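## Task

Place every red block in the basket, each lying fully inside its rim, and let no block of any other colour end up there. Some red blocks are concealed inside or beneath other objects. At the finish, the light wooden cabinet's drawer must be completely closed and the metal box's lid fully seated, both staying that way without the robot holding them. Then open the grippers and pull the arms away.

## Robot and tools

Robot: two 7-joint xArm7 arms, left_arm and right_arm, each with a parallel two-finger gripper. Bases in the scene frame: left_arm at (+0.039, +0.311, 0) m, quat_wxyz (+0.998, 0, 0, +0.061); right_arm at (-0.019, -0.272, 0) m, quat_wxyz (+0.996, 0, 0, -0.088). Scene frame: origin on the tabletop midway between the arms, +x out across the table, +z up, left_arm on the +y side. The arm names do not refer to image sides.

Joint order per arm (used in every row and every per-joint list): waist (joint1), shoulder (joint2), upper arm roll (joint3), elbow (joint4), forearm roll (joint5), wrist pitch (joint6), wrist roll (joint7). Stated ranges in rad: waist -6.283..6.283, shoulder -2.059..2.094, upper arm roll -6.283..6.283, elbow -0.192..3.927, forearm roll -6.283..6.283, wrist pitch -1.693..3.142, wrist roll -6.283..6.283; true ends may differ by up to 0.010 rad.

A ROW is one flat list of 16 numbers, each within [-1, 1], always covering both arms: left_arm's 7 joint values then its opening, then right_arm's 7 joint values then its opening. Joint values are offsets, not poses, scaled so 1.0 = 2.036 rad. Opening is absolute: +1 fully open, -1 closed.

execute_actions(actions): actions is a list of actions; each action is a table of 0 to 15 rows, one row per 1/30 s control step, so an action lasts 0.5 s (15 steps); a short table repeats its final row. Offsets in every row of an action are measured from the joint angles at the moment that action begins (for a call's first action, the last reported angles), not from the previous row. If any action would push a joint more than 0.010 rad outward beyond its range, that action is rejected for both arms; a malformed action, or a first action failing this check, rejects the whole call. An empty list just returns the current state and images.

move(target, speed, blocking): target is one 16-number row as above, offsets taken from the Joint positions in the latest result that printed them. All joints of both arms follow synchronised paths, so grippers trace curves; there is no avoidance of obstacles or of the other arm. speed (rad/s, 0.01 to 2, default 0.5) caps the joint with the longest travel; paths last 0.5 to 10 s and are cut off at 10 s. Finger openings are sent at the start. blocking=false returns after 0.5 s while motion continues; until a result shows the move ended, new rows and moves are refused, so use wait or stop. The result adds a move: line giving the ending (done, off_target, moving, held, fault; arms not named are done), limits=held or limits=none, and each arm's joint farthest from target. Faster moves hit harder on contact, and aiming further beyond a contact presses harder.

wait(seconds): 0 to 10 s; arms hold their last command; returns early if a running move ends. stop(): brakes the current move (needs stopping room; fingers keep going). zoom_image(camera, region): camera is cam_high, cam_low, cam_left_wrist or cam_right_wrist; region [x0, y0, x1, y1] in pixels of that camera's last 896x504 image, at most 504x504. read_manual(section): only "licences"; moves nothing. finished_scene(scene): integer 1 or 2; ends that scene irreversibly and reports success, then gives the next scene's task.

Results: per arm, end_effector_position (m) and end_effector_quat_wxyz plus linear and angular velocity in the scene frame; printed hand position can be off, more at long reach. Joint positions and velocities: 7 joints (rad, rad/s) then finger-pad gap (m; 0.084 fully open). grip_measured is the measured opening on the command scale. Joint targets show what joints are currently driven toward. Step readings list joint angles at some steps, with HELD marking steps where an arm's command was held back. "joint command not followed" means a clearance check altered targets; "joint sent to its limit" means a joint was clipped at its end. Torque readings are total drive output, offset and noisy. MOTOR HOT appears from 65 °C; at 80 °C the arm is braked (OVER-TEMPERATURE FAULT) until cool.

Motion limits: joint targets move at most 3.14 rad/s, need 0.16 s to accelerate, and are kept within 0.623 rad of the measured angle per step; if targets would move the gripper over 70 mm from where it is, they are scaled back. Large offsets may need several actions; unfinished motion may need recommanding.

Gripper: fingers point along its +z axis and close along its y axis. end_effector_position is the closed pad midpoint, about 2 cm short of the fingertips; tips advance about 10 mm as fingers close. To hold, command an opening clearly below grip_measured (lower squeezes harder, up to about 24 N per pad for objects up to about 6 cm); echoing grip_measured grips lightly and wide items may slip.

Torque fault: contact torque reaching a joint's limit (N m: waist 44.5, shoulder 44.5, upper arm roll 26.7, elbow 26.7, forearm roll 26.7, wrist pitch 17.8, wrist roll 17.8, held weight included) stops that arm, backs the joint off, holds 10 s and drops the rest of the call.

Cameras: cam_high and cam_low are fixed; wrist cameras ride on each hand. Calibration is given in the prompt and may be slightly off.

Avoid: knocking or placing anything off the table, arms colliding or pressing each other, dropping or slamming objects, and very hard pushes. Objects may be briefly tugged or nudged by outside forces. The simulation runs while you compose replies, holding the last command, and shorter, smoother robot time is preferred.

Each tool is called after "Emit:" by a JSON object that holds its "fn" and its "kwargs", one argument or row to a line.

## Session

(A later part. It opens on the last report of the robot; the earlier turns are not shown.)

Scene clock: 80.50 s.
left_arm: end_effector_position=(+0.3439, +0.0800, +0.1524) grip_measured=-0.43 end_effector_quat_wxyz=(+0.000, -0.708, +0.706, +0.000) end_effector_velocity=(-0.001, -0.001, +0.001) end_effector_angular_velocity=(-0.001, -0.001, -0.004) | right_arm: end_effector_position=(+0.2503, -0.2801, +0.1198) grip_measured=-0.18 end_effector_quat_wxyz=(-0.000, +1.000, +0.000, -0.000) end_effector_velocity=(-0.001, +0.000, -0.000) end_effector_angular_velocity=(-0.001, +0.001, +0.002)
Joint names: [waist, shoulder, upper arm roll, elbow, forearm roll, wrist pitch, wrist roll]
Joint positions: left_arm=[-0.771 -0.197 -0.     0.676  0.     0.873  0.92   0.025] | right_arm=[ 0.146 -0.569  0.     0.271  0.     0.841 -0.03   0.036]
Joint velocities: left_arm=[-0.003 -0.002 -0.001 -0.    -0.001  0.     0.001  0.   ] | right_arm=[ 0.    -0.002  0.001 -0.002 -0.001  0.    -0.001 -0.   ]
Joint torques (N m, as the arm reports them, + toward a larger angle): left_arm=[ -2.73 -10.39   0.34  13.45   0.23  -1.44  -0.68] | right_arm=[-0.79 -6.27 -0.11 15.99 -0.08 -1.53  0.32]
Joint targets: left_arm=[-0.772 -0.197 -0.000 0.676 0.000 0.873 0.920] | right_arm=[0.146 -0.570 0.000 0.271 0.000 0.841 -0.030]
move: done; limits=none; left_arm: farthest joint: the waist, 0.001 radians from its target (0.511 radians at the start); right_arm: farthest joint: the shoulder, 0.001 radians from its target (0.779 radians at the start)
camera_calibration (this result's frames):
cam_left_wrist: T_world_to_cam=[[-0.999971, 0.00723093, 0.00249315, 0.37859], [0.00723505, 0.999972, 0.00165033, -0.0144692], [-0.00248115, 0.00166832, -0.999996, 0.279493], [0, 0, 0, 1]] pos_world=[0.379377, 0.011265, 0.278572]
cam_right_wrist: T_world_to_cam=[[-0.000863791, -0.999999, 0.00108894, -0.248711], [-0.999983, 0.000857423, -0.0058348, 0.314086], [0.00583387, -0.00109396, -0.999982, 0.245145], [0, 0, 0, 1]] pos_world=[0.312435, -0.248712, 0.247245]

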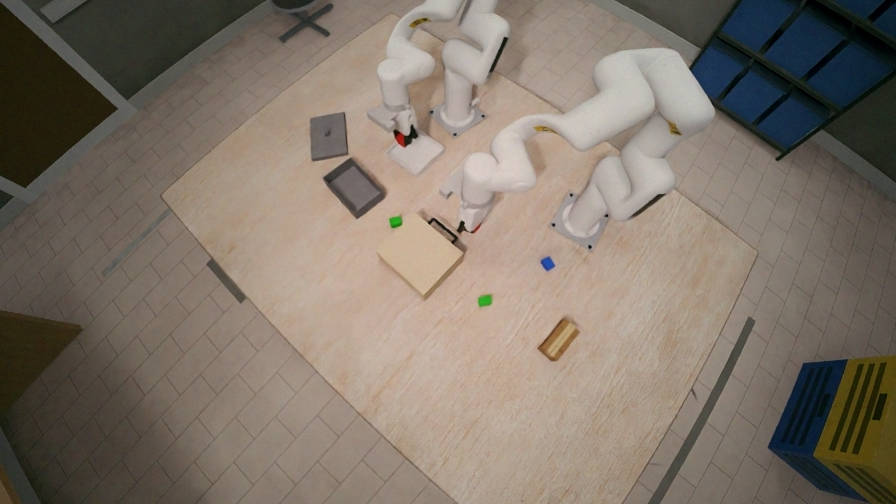

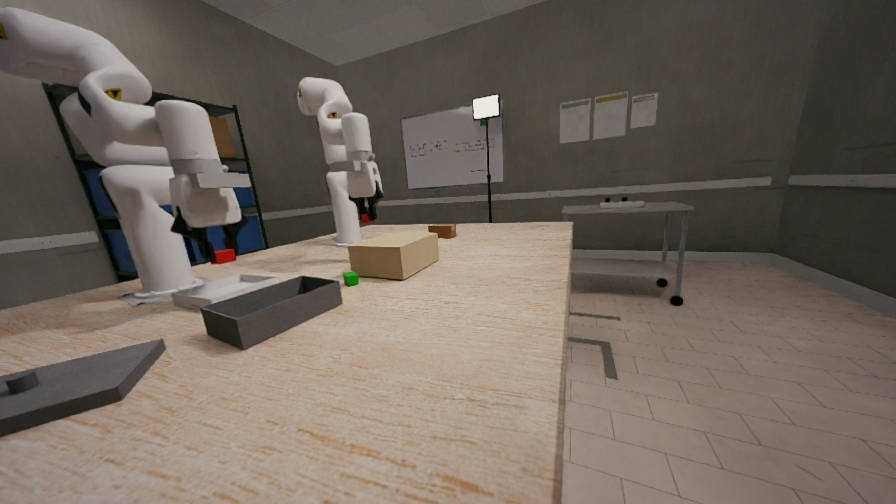

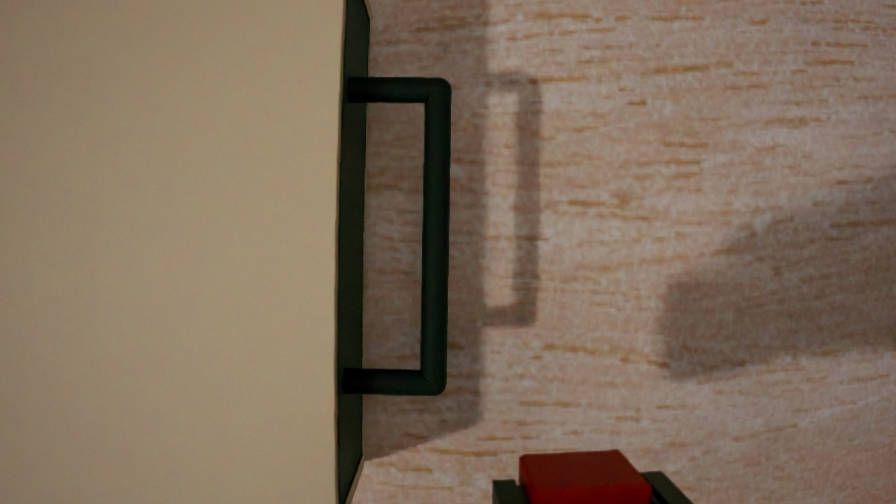

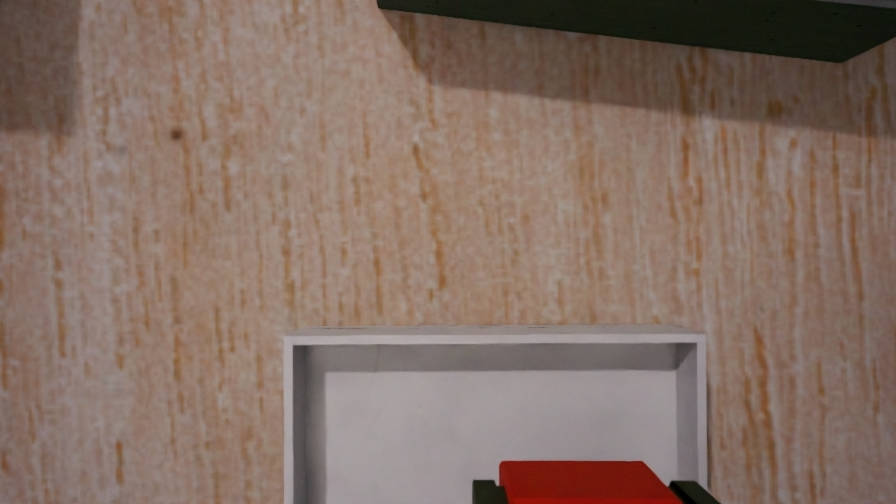

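Emit:
{"fn": "move", "kwargs": {
  "target": [0,0,0,0,0,0,0,-0.8, 0,0.15,0,-0.0418,0,-0.192,0,-0.6],
  "speed": 0.3
}}

Emit:
{"fn": "move", "kwargs": {
  "target": [0,0,0,0,0,0,0,-0.8, 0,0,0,0,0,0,0,0.15]
}}

Emit:
{"fn": "move", "kwargs": {
  "target": [0,0,0,0,0,0,0,-0.8, 0,-0.15,0,0.0418,0,0.192,0,0.15]
}}

Emit:
{"fn": "move", "kwargs": {
  "target": [-0.15,0,0,0,0,0,-0.5,-0.8, -0.302,0.3575,0,0.361,0,0.0034,-0.0324,0],
  "speed": 0.7
}}

Scene clock: 93.77 s.
left_arm: end_effector_position=(+0.3439, +0.0800, +0.1524) grip_measured=-0.43 end_effector_quat_wxyz=(+0.000, -0.708, +0.706, +0.000) end_effector_velocity=(+0.000, +0.000, +0.001) end_effector_angular_velocity=(-0.001, -0.001, +0.001) | right_arm: end_effector_position=(+0.2528, -0.2802, +0.0389) grip_measured=-0.18 end_effector_quat_wxyz=(+0.000, +1.000, -0.000, +0.003) end_effector_velocity=(-0.001, -0.000, -0.002) end_effector_angular_velocity=(+0.000, +0.004, -0.000)
Joint names: [waist, shoulder, upper arm roll, elbow, forearm roll, wrist pitch, wrist roll]
Joint positions: left_arm=[-0.771 -0.197 -0.     0.676  0.     0.873  0.92   0.025] | right_arm=[ 0.146 -0.266  0.     0.189  0.     0.449 -0.03   0.036]
Joint velocities: left_arm=[ 0.001 -0.001  0.     0.     0.    -0.     0.    -0.   ] | right_arm=[-0.     0.006 -0.001 -0.002 -0.    -0.004 -0.    -0.   ]
Joint torques (N m, as the arm reports them, + toward a larger angle): left_arm=[ -2.72 -10.23   0.27  13.33   0.25  -1.51  -0.65] | right_arm=[-1.08 -1.05 -0.61  2.85 -0.19  0.1   0.44]
Joint targets: left_arm=[-0.771 -0.197 -0.000 0.676 0.000 0.873 0.920] | right_arm=[0.146 -0.264 0.000 0.186 0.000 0.451 -0.030]
move: done; limits=none; left_arm: farthest joint: the waist, 0.000 radians from its target (0.001 radians at the start); right_arm: farthest joint: the elbow, 0.003 radians from its target (0.085 radians at the start)
camera_calibration (this result's frames):
cam_left_wrist: T_world_to_cam=[[-0.999971, 0.00723133, 0.00249311, 0.37859], [0.00723546, 0.999972, 0.00165039, -0.0144693], [-0.00248111, 0.00166838, -0.999996, 0.279493], [0, 0, 0, 1]] pos_world=[0.379377, 0.0112648, 0.278572]
cam_right_wrist: T_world_to_cam=[[-0.000922414, -0.999999, 0.00137239, -0.248707], [-0.999916, 0.000904543, -0.0129662, 0.316393], [0.0129649, -0.00138424, -0.999915, 0.16236], [0, 0, 0, 1]] pos_world=[0.314032, -0.248768, 0.16679]

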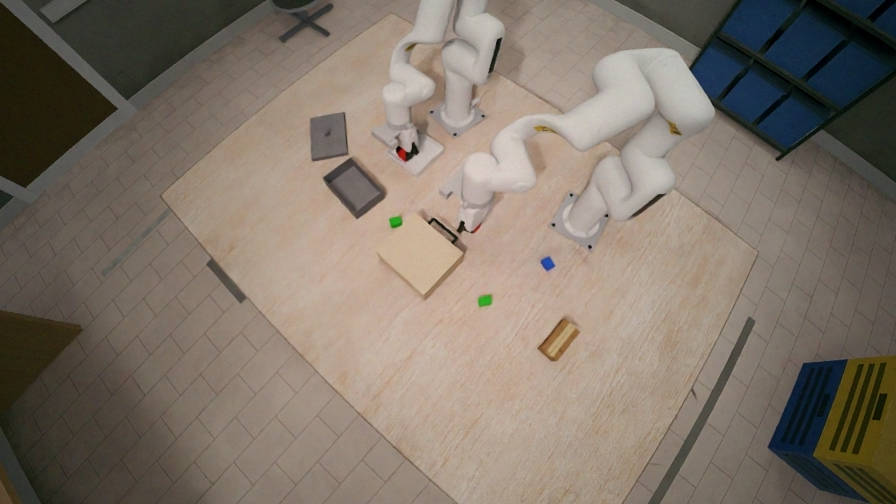

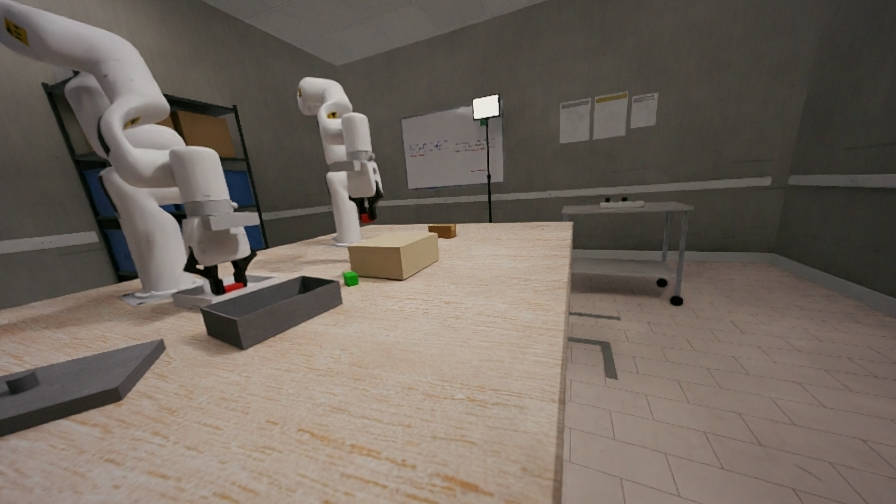

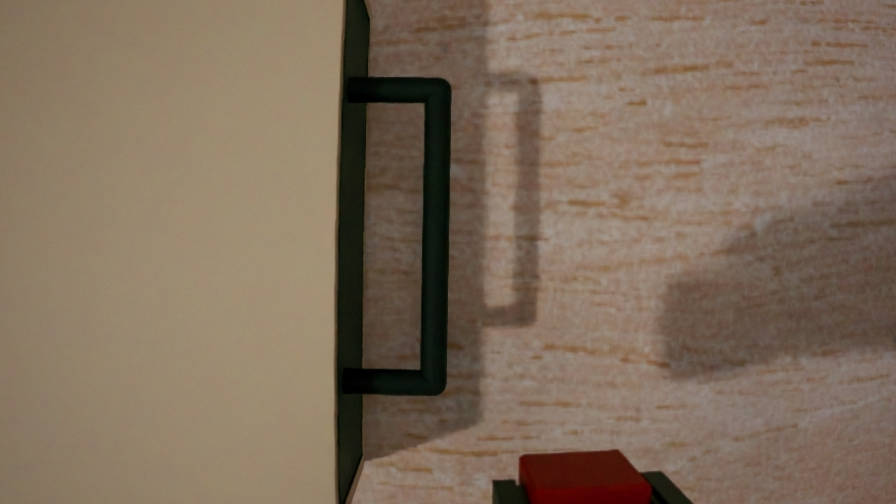

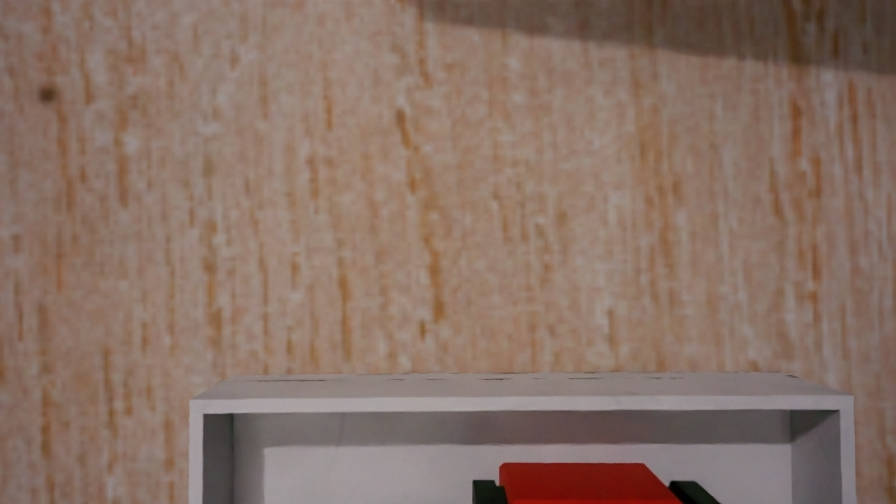

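Scene clock: 94.30 s.
left_arm: end_effector_position=(+0.3439, +0.0800, +0.1524) grip_measured=-0.43 end_effector_quat_wxyz=(+0.000, -0.708, +0.706, +0.000) end_effector_velocity=(-0.000, +0.000, -0.000) end_effector_angular_velocity=(+0.000, +0.001, +0.000) | right_arm: end_effector_position=(+0.2524, -0.2802, +0.0387) grip_measured=+0.14 end_effector_quat_wxyz=(+0.000, +1.000, -0.000, +0.003) end_effector_velocity=(+0.002, -0.000, +0.002) end_effector_angular_velocity=(-0.000, -0.007, -0.001)
Joint names: [waist, shoulder, upper arm roll, elbow, forearm roll, wrist pitch, wrist roll]
Joint positions: left_arm=[-0.771 -0.197 -0.     0.676  0.     0.873  0.92   0.025] | right_arm=[ 0.146 -0.265  0.     0.189  0.     0.449 -0.03   0.05 ]
Joint velocities: left_arm=[ 0.  0. -0.  0. -0.  0. -0.  0.] | right_arm=[ 0.    -0.003 -0.001  0.003 -0.001 -0.001  0.001  0.   ]
Joint torques (N m, as the arm reports them, + toward a larger angle): left_arm=[ -2.56 -10.33   0.26  13.49   0.24  -1.5   -0.58] | right_arm=[-0.75 -8.94 -0.4  12.01 -0.07 -1.46  0.32]
Joint targets: left_arm=[-0.771 -0.197 -0.000 0.676 0.000 0.873 0.920] | right_arm=[0.146 -0.266 0.000 0.189 0.000 0.449 -0.030]
move: done; limits=none; left_arm: farthest joint: the waist, 0.000 radians from its target (0.000 radians at the start); right_arm: farthest joint: the shoulder, 0.001 radians from its target (0.000 radians at the start)
camera_calibration (this result's frames):
cam_left_wrist: T_world_to_cam=[[-0.999971, 0.007231, 0.00249301, 0.37859], [0.00723513, 0.999972, 0.00165033, -0.0144692], [-0.00248101, 0.00166832, -0.999996, 0.279493], [0, 0, 0, 1]] pos_world=[0.379377, 0.0112649, 0.278572]
cam_right_wrist: T_world_to_cam=[[-0.000936894, -0.999999, 0.00133854, -0.248694], [-0.999929, 0.000920954, -0.0118603, 0.315958], [0.0118591, -0.00134955, -0.999929, 0.162374], [0, 0, 0, 1]] pos_world=[0.313777, -0.248765, 0.166442]

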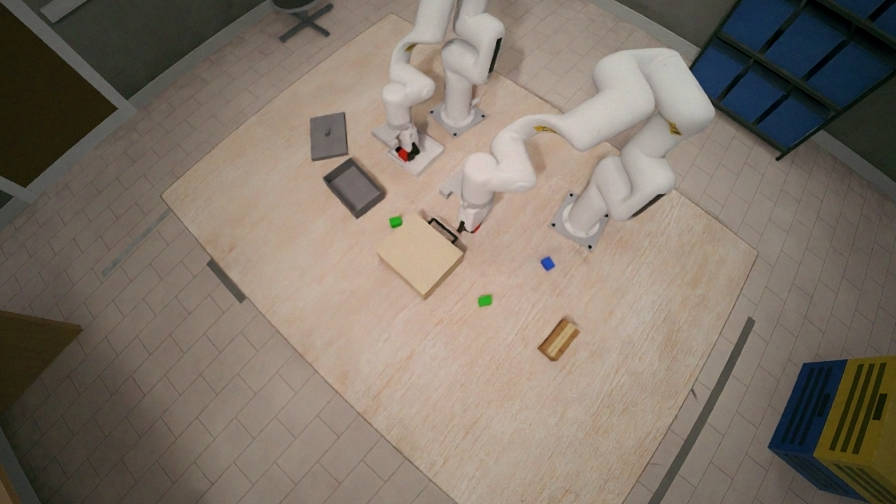

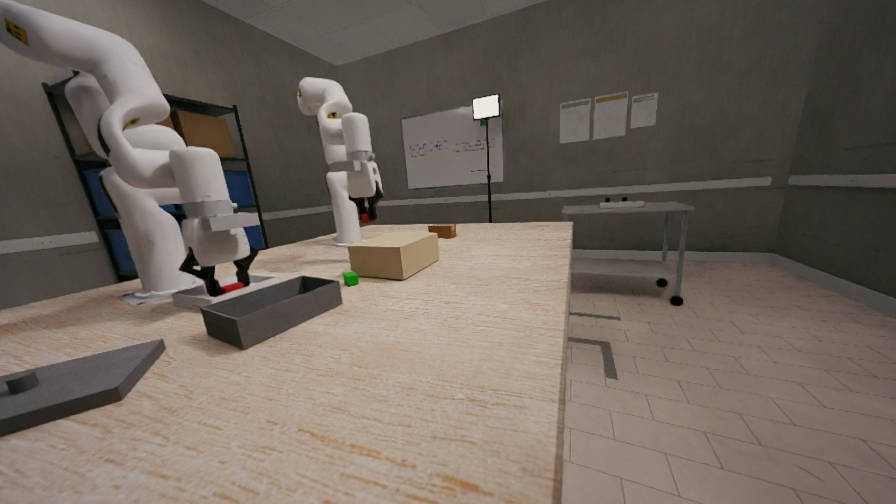

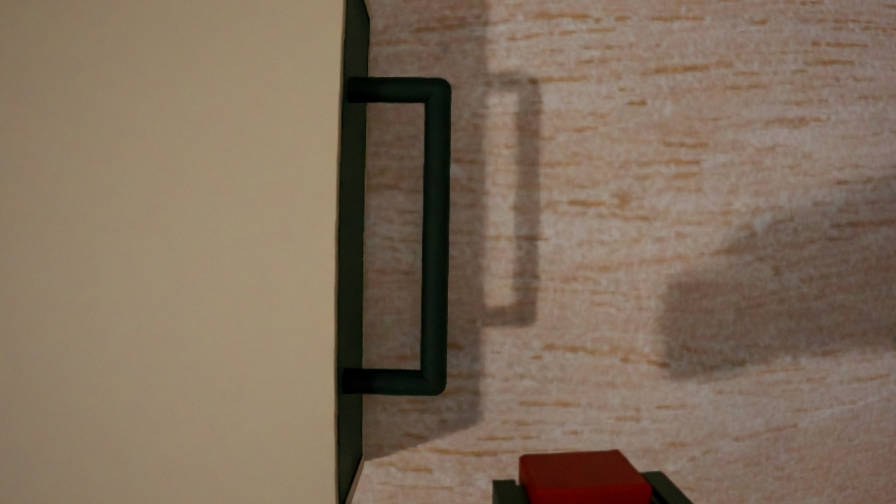

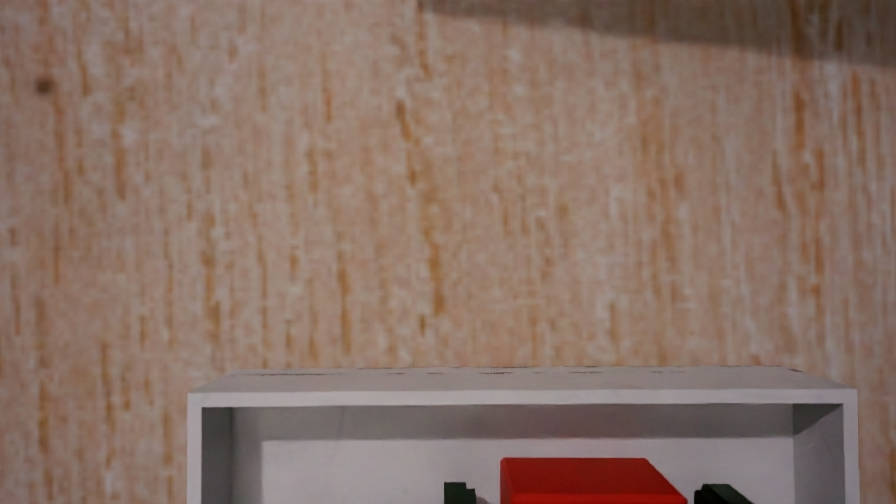

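Scene clock: 95.67 s.
left_arm: end_effector_position=(+0.3439, +0.0800, +0.1524) grip_measured=-0.43 end_effector_quat_wxyz=(+0.000, -0.708, +0.706, +0.000) end_effector_velocity=(+0.000, +0.000, -0.000) end_effector_angular_velocity=(-0.000, +0.000, +0.001) | right_arm: end_effector_position=(+0.2519, -0.2801, +0.1212) grip_measured=+0.14 end_effector_quat_wxyz=(-0.000, +1.000, +0.000, +0.002) end_effector_velocity=(+0.000, +0.000, +0.001) end_effector_angular_velocity=(+0.000, -0.002, +0.002)
Joint names: [waist, shoulder, upper arm roll, elbow, forearm roll, wrist pitch, wrist roll]
Joint positions: left_arm=[-0.771 -0.197 -0.     0.676  0.     0.873  0.92   0.025] | right_arm=[ 0.146 -0.57   0.     0.274  0.     0.84  -0.03   0.05 ]
Joint velocities: left_arm=[ 0.     0.     0.001  0.    -0.     0.    -0.     0.   ] | right_arm=[ 0.    -0.003 -0.     0.001  0.     0.003 -0.002  0.   ]
Joint torques (N m, as the arm reports them, + toward a larger angle): left_arm=[ -2.7  -10.46   0.28  13.37   0.25  -1.43  -0.71] | right_arm=[-0.46 -5.83 -0.17 15.62 -0.03 -1.64  0.41]
Joint targets: left_arm=[-0.771 -0.197 -0.000 0.676 0.000 0.873 0.920] | right_arm=[0.146 -0.571 0.000 0.274 0.000 0.840 -0.030]
move: done; limits=none; left_arm: farthest joint: the waist, 0.000 radians from its target (0.000 radians at the start); right_arm: farthest joint: the waist, 0.000 radians from its target (0.000 radians at the start)
camera_calibration (this result's frames):
cam_left_wrist: T_world_to_cam=[[-0.999971, 0.00723108, 0.00249301, 0.37859], [0.0072352, 0.999972, 0.00165042, -0.0144692], [-0.002481, 0.00166841, -0.999996, 0.279493], [0, 0, 0, 1]] pos_world=[0.379377, 0.0112649, 0.278572]
cam_right_wrist: T_world_to_cam=[[-0.000847762, -0.999999, 0.0012455, -0.24877], [-0.999939, 0.000834012, -0.0109989, 0.316329], [0.0109978, -0.00125475, -0.999939, 0.245115], [0, 0, 0, 1]] pos_world=[0.313403, -0.248726, 0.248889]

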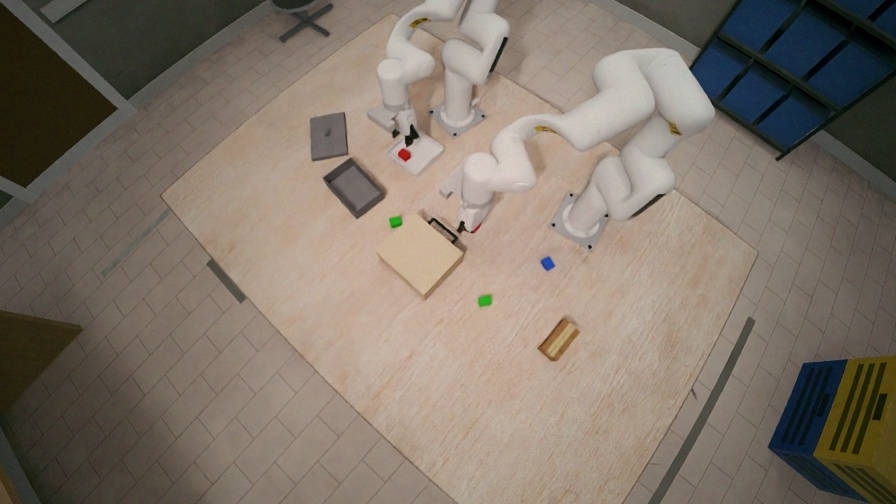

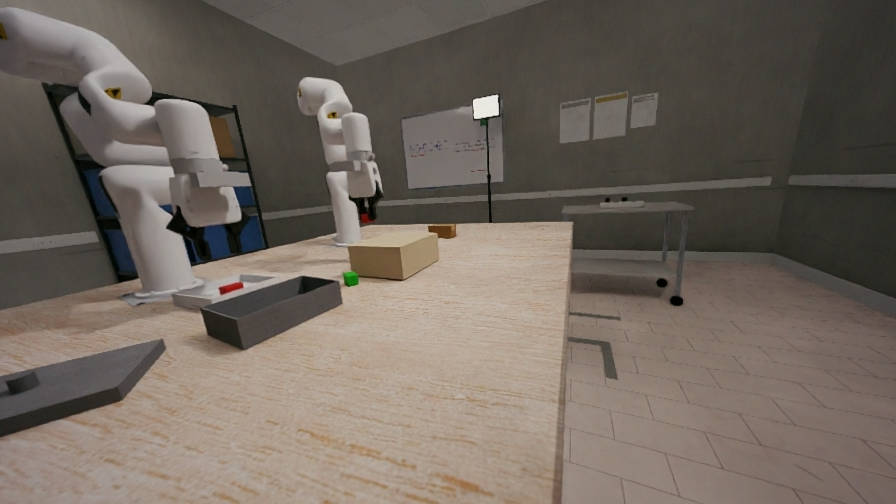

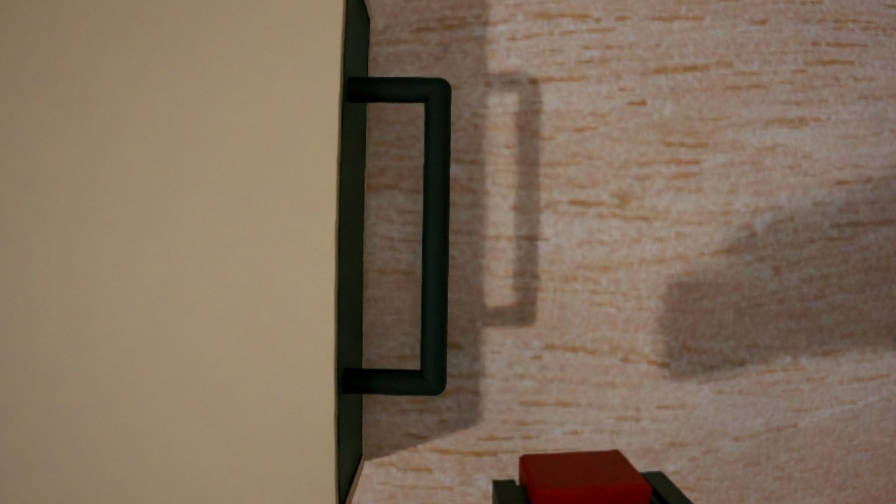

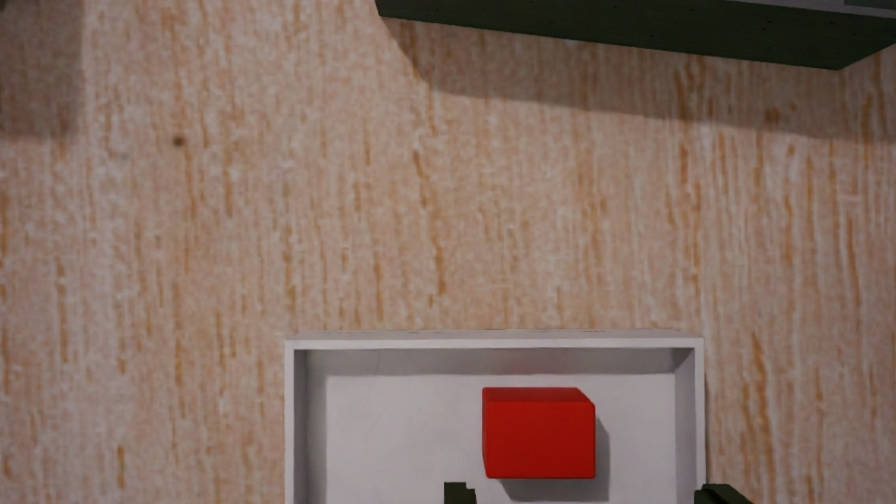

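Scene clock: 97.77 s.
left_arm: end_effector_position=(+0.2604, -0.0008, +0.1524) grip_measured=-0.43 end_effector_quat_wxyz=(-0.000, +0.910, -0.415, -0.000) end_effector_velocity=(-0.001, -0.001, +0.001) end_effector_angular_velocity=(-0.002, +0.000, +0.001) | right_arm: end_effector_position=(+0.3682, -0.5624, +0.1296) grip_measured=-0.01 end_effector_quat_wxyz=(+0.001, +0.963, -0.271, +0.002) end_effector_velocity=(-0.001, -0.002, -0.000) end_effector_angular_velocity=(-0.001, +0.001, -0.004)
Joint names: [waist, shoulder, upper arm roll, elbow, forearm roll, wrist pitch, wrist roll]
Joint positions: left_arm=[-1.077 -0.197 -0.     0.676  0.     0.873 -0.098  0.025] | right_arm=[-0.468  0.157  0.     1.008  0.     0.847 -0.096  0.044]
Joint velocities: left_arm=[-0.002 -0.001 -0.001  0.    -0.002  0.    -0.002  0.   ] | right_arm=[-0.002  0.003 -0.003  0.003 -0.001  0.    -0.    -0.   ]
Joint torques (N m, as the arm reports them, + toward a larger angle): left_arm=[ -2.52 -10.14   0.11  13.48   0.24  -1.53  -0.61] | right_arm=[ -0.89 -19.81  -0.51  15.64  -0.14  -1.49   0.41]
Joint targets: left_arm=[-1.077 -0.197 -0.000 0.676 0.000 0.873 -0.098] | right_arm=[-0.468 0.157 0.000 1.009 0.000 0.847 -0.096]
move: done; limits=none; left_arm: farthest joint: the waist, 0.000 radians from its target (0.305 radians at the start); right_arm: farthest joint: the waist, 0.001 radians from its target (0.615 radians at the start)
camera_calibration (this result's frames):
cam_left_wrist: T_world_to_cam=[[-0.761406, -0.648272, 0.0022677, 0.233057], [-0.64827, 0.761409, 0.00153741, 0.237443], [-0.00272331, -0.000299492, -0.999996, 0.279481], [0, 0, 0, 1]] pos_world=[0.332139, -0.029623, 0.278587]
cam_right_wrist: T_world_to_cam=[[-0.521892, -0.85301, 0.00141151, -0.256451], [-0.852965, 0.521845, -0.0113566, 0.671841], [0.00895068, -0.00713087, -0.999935, 0.249422], [0, 0, 0, 1]] pos_world=[0.436985, -0.567574, 0.257397]

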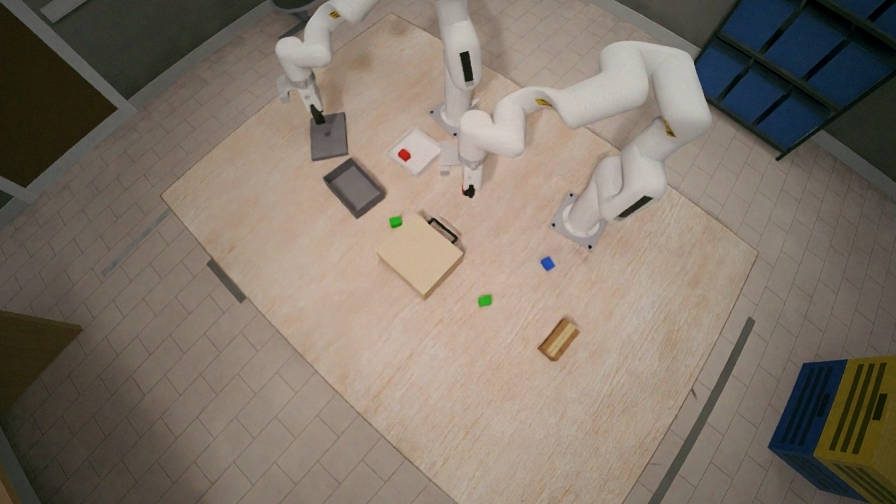

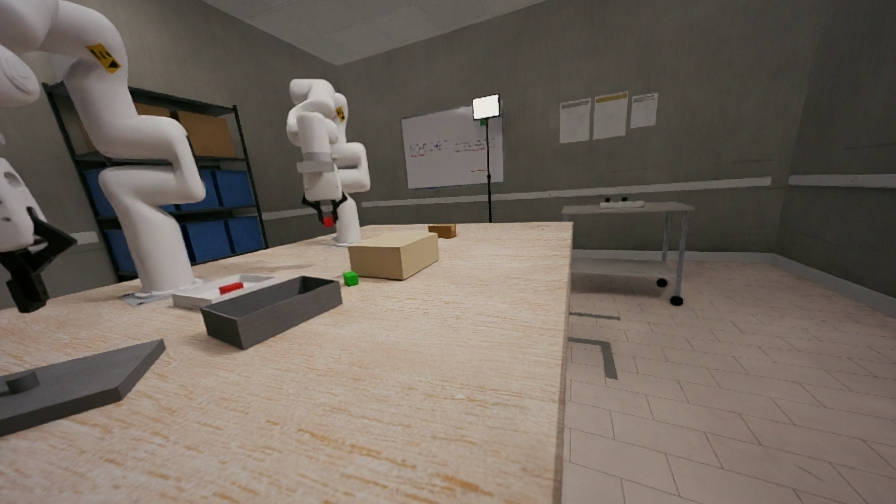

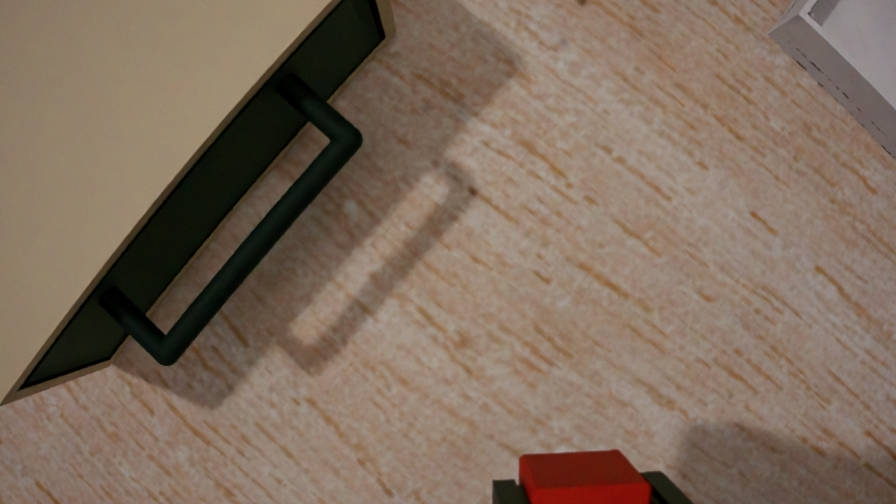

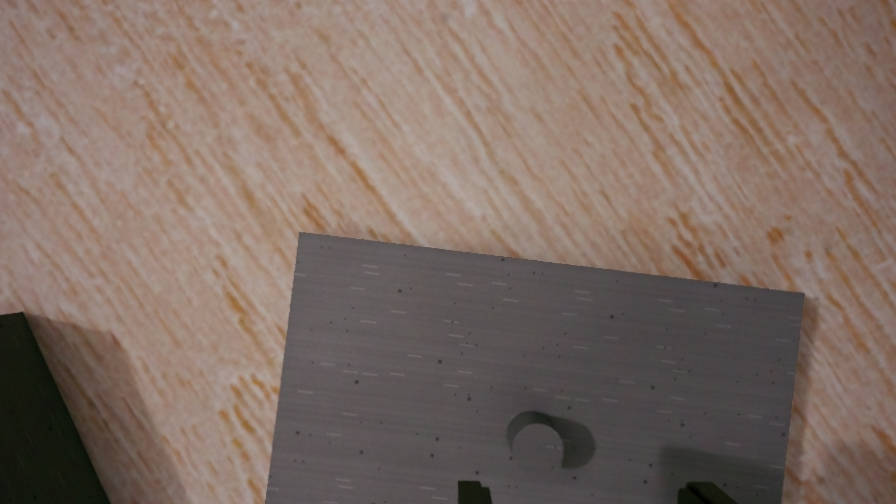

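Emit:
{"fn": "move", "kwargs": {
  "target": [-0.167,0.3292,0,0.3423,0,0.0131,-0.5879,-0.8, -0.0004,0.0818,0,-0.029,0,-0.11,0,-0.2],
  "speed": 0.6
}}

Emit:
{"fn": "move", "kwargs": {
  "target": [0,0.0478,0,-0.0154,0,-0.0632,0,-0.8, 0,0,0,0,0,0,0,-1],
  "speed": 0.1
}}

Scene clock: 110.10 s.
left_arm: end_effector_position=(+0.1958, -0.2397, +0.1002) grip_measured=-0.43 end_effector_quat_wxyz=(-0.000, +1.000, +0.000, +0.000) end_effector_velocity=(-0.000, -0.000, +0.000) end_effector_angular_velocity=(-0.001, -0.000, +0.002) | right_arm: end_effector_position=(+0.3676, -0.5625, +0.0447) grip_measured=-0.22 end_effector_quat_wxyz=(+0.000, +0.963, -0.271, +0.002) end_effector_velocity=(+0.000, +0.001, -0.000) end_effector_angular_velocity=(+0.000, -0.000, +0.001)
Joint names: [waist, shoulder, upper arm roll, elbow, forearm roll, wrist pitch, wrist roll]
Joint positions: left_arm=[-1.416  0.473 -0.     1.373  0.     0.9   -1.295  0.025] | right_arm=[-0.469  0.323  0.     0.949  0.     0.623 -0.096  0.035]
Joint velocities: left_arm=[-0.001  0.001  0.001  0.001 -0.001 -0.    -0.002 -0.   ] | right_arm=[-0.     0.     0.001 -0.     0.    -0.001 -0.    -0.   ]
Joint torques (N m, as the arm reports them, + toward a larger angle): left_arm=[ -2.49 -20.62   0.03  13.53   0.23  -1.44  -0.63] | right_arm=[ -0.75 -21.6   -0.63  13.92  -0.01  -1.59   0.36]
Joint targets: left_arm=[-1.417 0.473 -0.000 1.373 0.000 0.900 -1.295] | right_arm=[-0.469 0.324 0.000 0.949 0.000 0.623 -0.096]
move: done; limits=none; left_arm: farthest joint: the waist, 0.001 radians from its target (0.340 radians at the start); right_arm: farthest joint: the waist, 0.000 radians from its target (0.001 radians at the start)
camera_calibration (this result's frames):
cam_left_wrist: T_world_to_cam=[[-0.00861791, -0.99996, 0.0024019, -0.202548], [-0.999962, 0.0086209, 0.00123606, 0.265948], [-0.00125671, -0.00239115, -0.999996, 0.226204], [0, 0, 0, 1]] pos_world=[0.264476, -0.204292, 0.226361]
cam_right_wrist: T_world_to_cam=[[-0.52265, -0.852546, 0.00127215, -0.256151], [-0.852512, 0.522615, -0.00985743, 0.670664], [0.00773907, -0.00623652, -0.999951, 0.165445], [0, 0, 0, 1]] pos_world=[0.436591, -0.567848, 0.172374]

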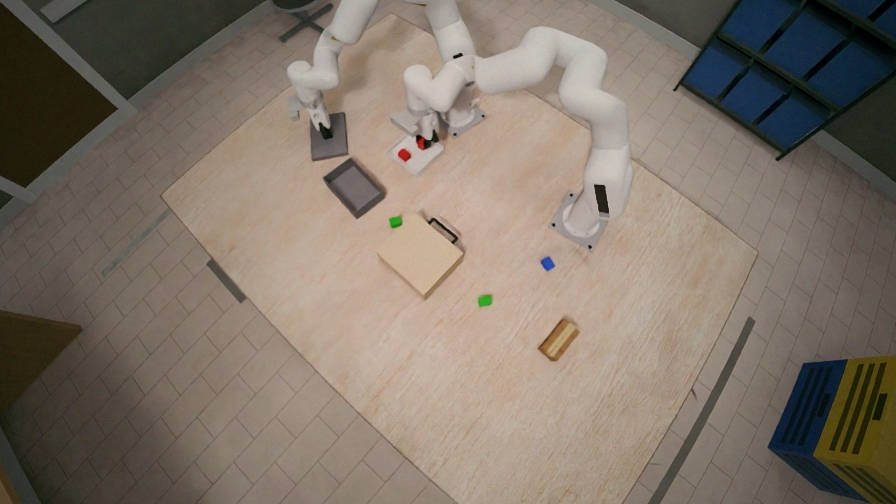

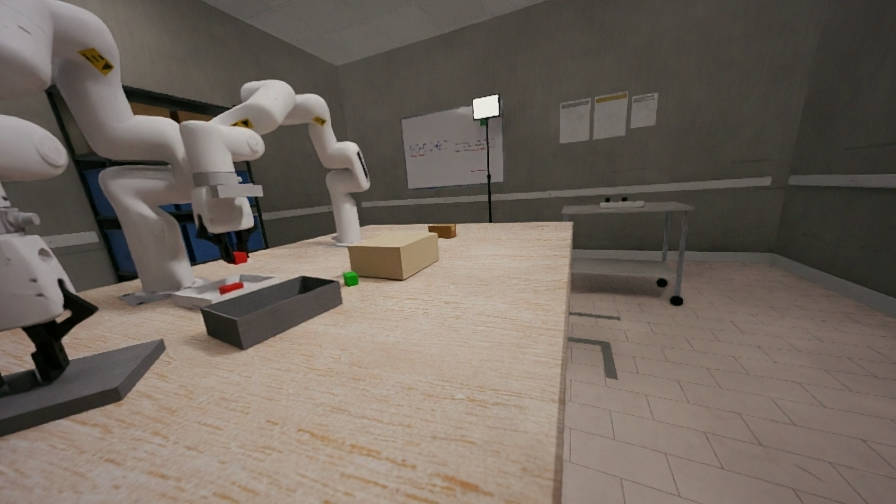

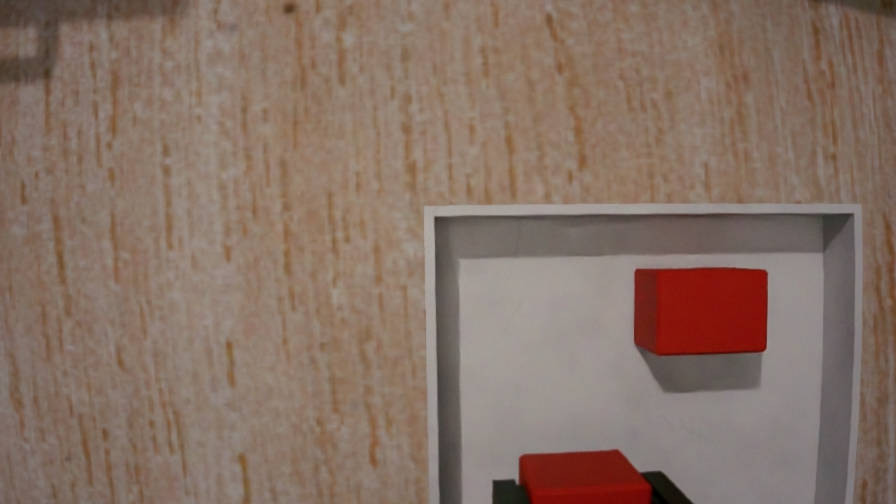

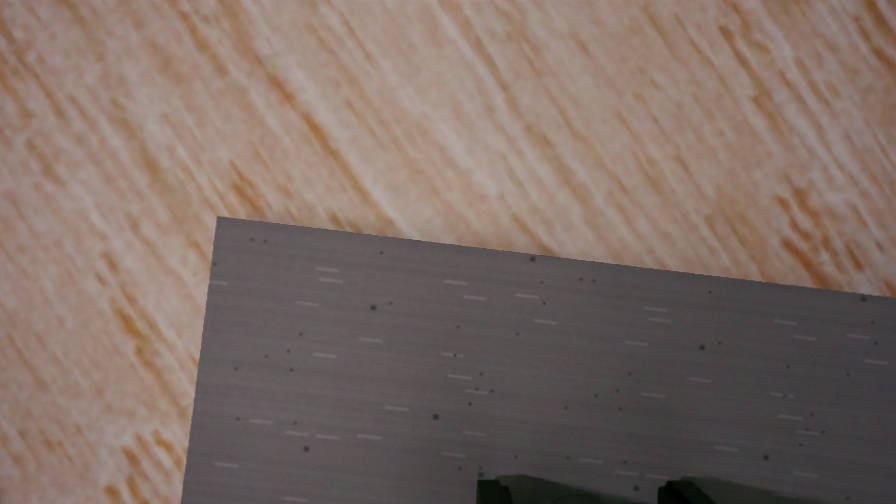

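Scene clock: 111.80 s.
left_arm: end_effector_position=(+0.1958, -0.2399, +0.0425) grip_measured=-0.43 end_effector_quat_wxyz=(+0.000, +1.000, +0.000, +0.000) end_effector_velocity=(-0.000, +0.001, -0.002) end_effector_angular_velocity=(+0.003, +0.000, -0.000) | right_arm: end_effector_position=(+0.3676, -0.5625, +0.0447) grip_measured=-0.61 end_effector_quat_wxyz=(+0.000, +0.963, -0.271, +0.002) end_effector_velocity=(-0.001, -0.000, +0.000) end_effector_angular_velocity=(-0.001, -0.000, -0.001)
Joint names: [waist, shoulder, upper arm roll, elbow, forearm roll, wrist pitch, wrist roll]
Joint positions: left_arm=[-1.416  0.57  -0.     1.342  0.     0.771 -1.295  0.025] | right_arm=[-0.469  0.323  0.     0.949  0.     0.623 -0.096  0.017]
Joint velocities: left_arm=[-0.001  0.003  0.    -0.002  0.001 -0.002 -0.001 -0.   ] | right_arm=[ 0.    -0.002 -0.001 -0.001 -0.     0.     0.     0.   ]
Joint torques (N m, as the arm reports them, + toward a larger angle): left_arm=[ -2.85 -21.01  -0.22  12.78   0.24  -1.5   -0.69] | right_arm=[ -0.68 -21.62  -0.53  13.81  -0.15  -1.68   0.38]
Joint targets: left_arm=[-1.416 0.570 -0.000 1.341 0.000 0.771 -1.295] | right_arm=[-0.469 0.323 0.000 0.949 0.000 0.623 -0.096]
move: done; limits=none; left_arm: farthest joint: the waist, 0.000 radians from its target (0.000 radians at the start); right_arm: farthest joint: the waist, 0.000 radians from its target (0.000 radians at the start)
camera_calibration (this result's frames):
cam_left_wrist: T_world_to_cam=[[-0.0086491, -0.999958, 0.00291511, -0.202606], [-0.999962, 0.00865237, 0.00111136, 0.266071], [-0.00113654, -0.00290538, -0.999995, 0.168399], [0, 0, 0, 1]] pos_world=[0.2645, -0.204411, 0.168693]
cam_right_wrist: T_world_to_cam=[[-0.522656, -0.852543, 0.00127462, -0.256151], [-0.852509, 0.52262, -0.00986567, 0.670669], [0.00774476, -0.00624297, -0.999951, 0.165444], [0, 0, 0, 1]] pos_world=[0.436591, -0.567852, 0.172379]

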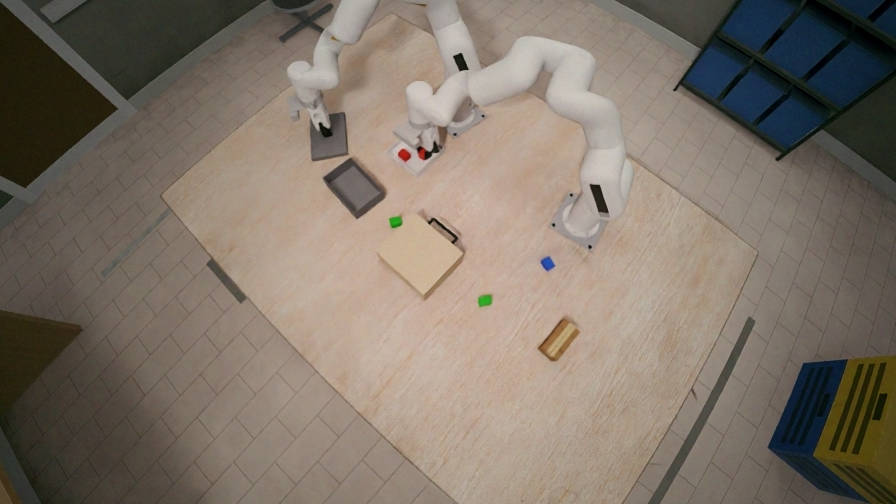

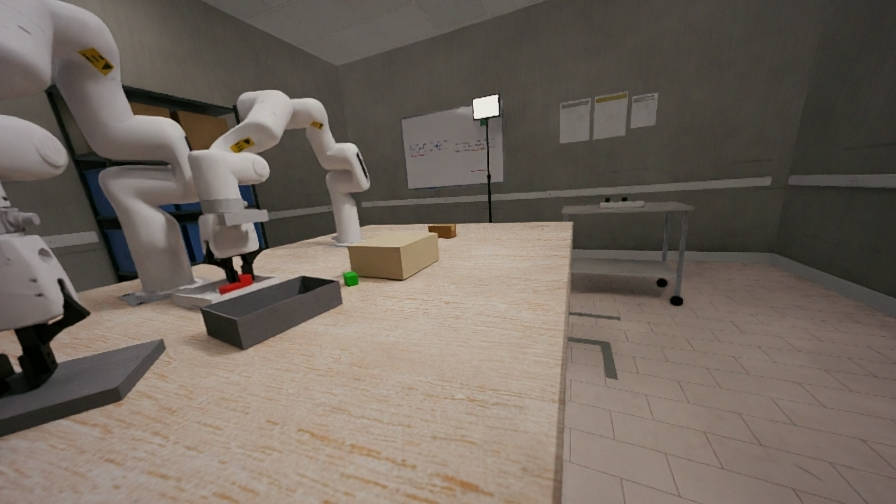

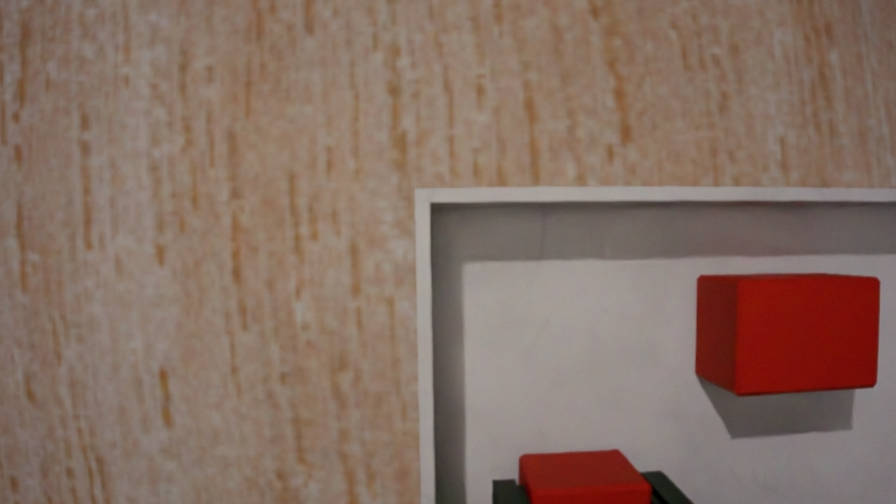

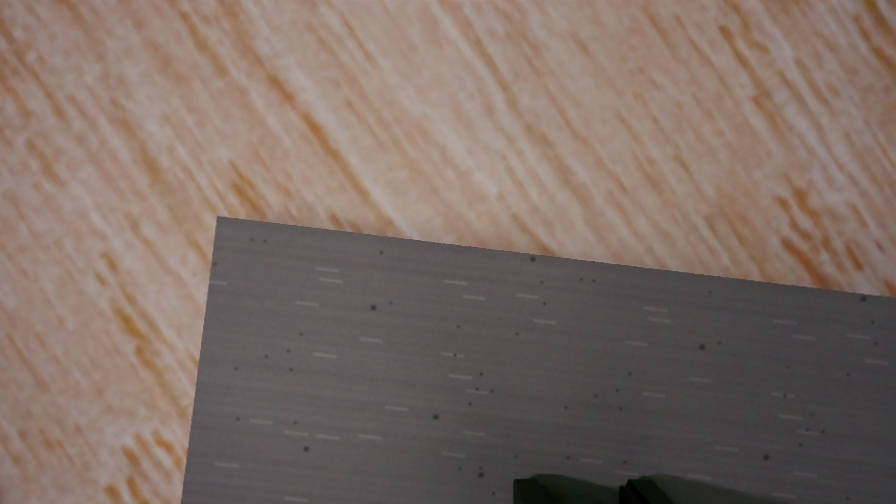

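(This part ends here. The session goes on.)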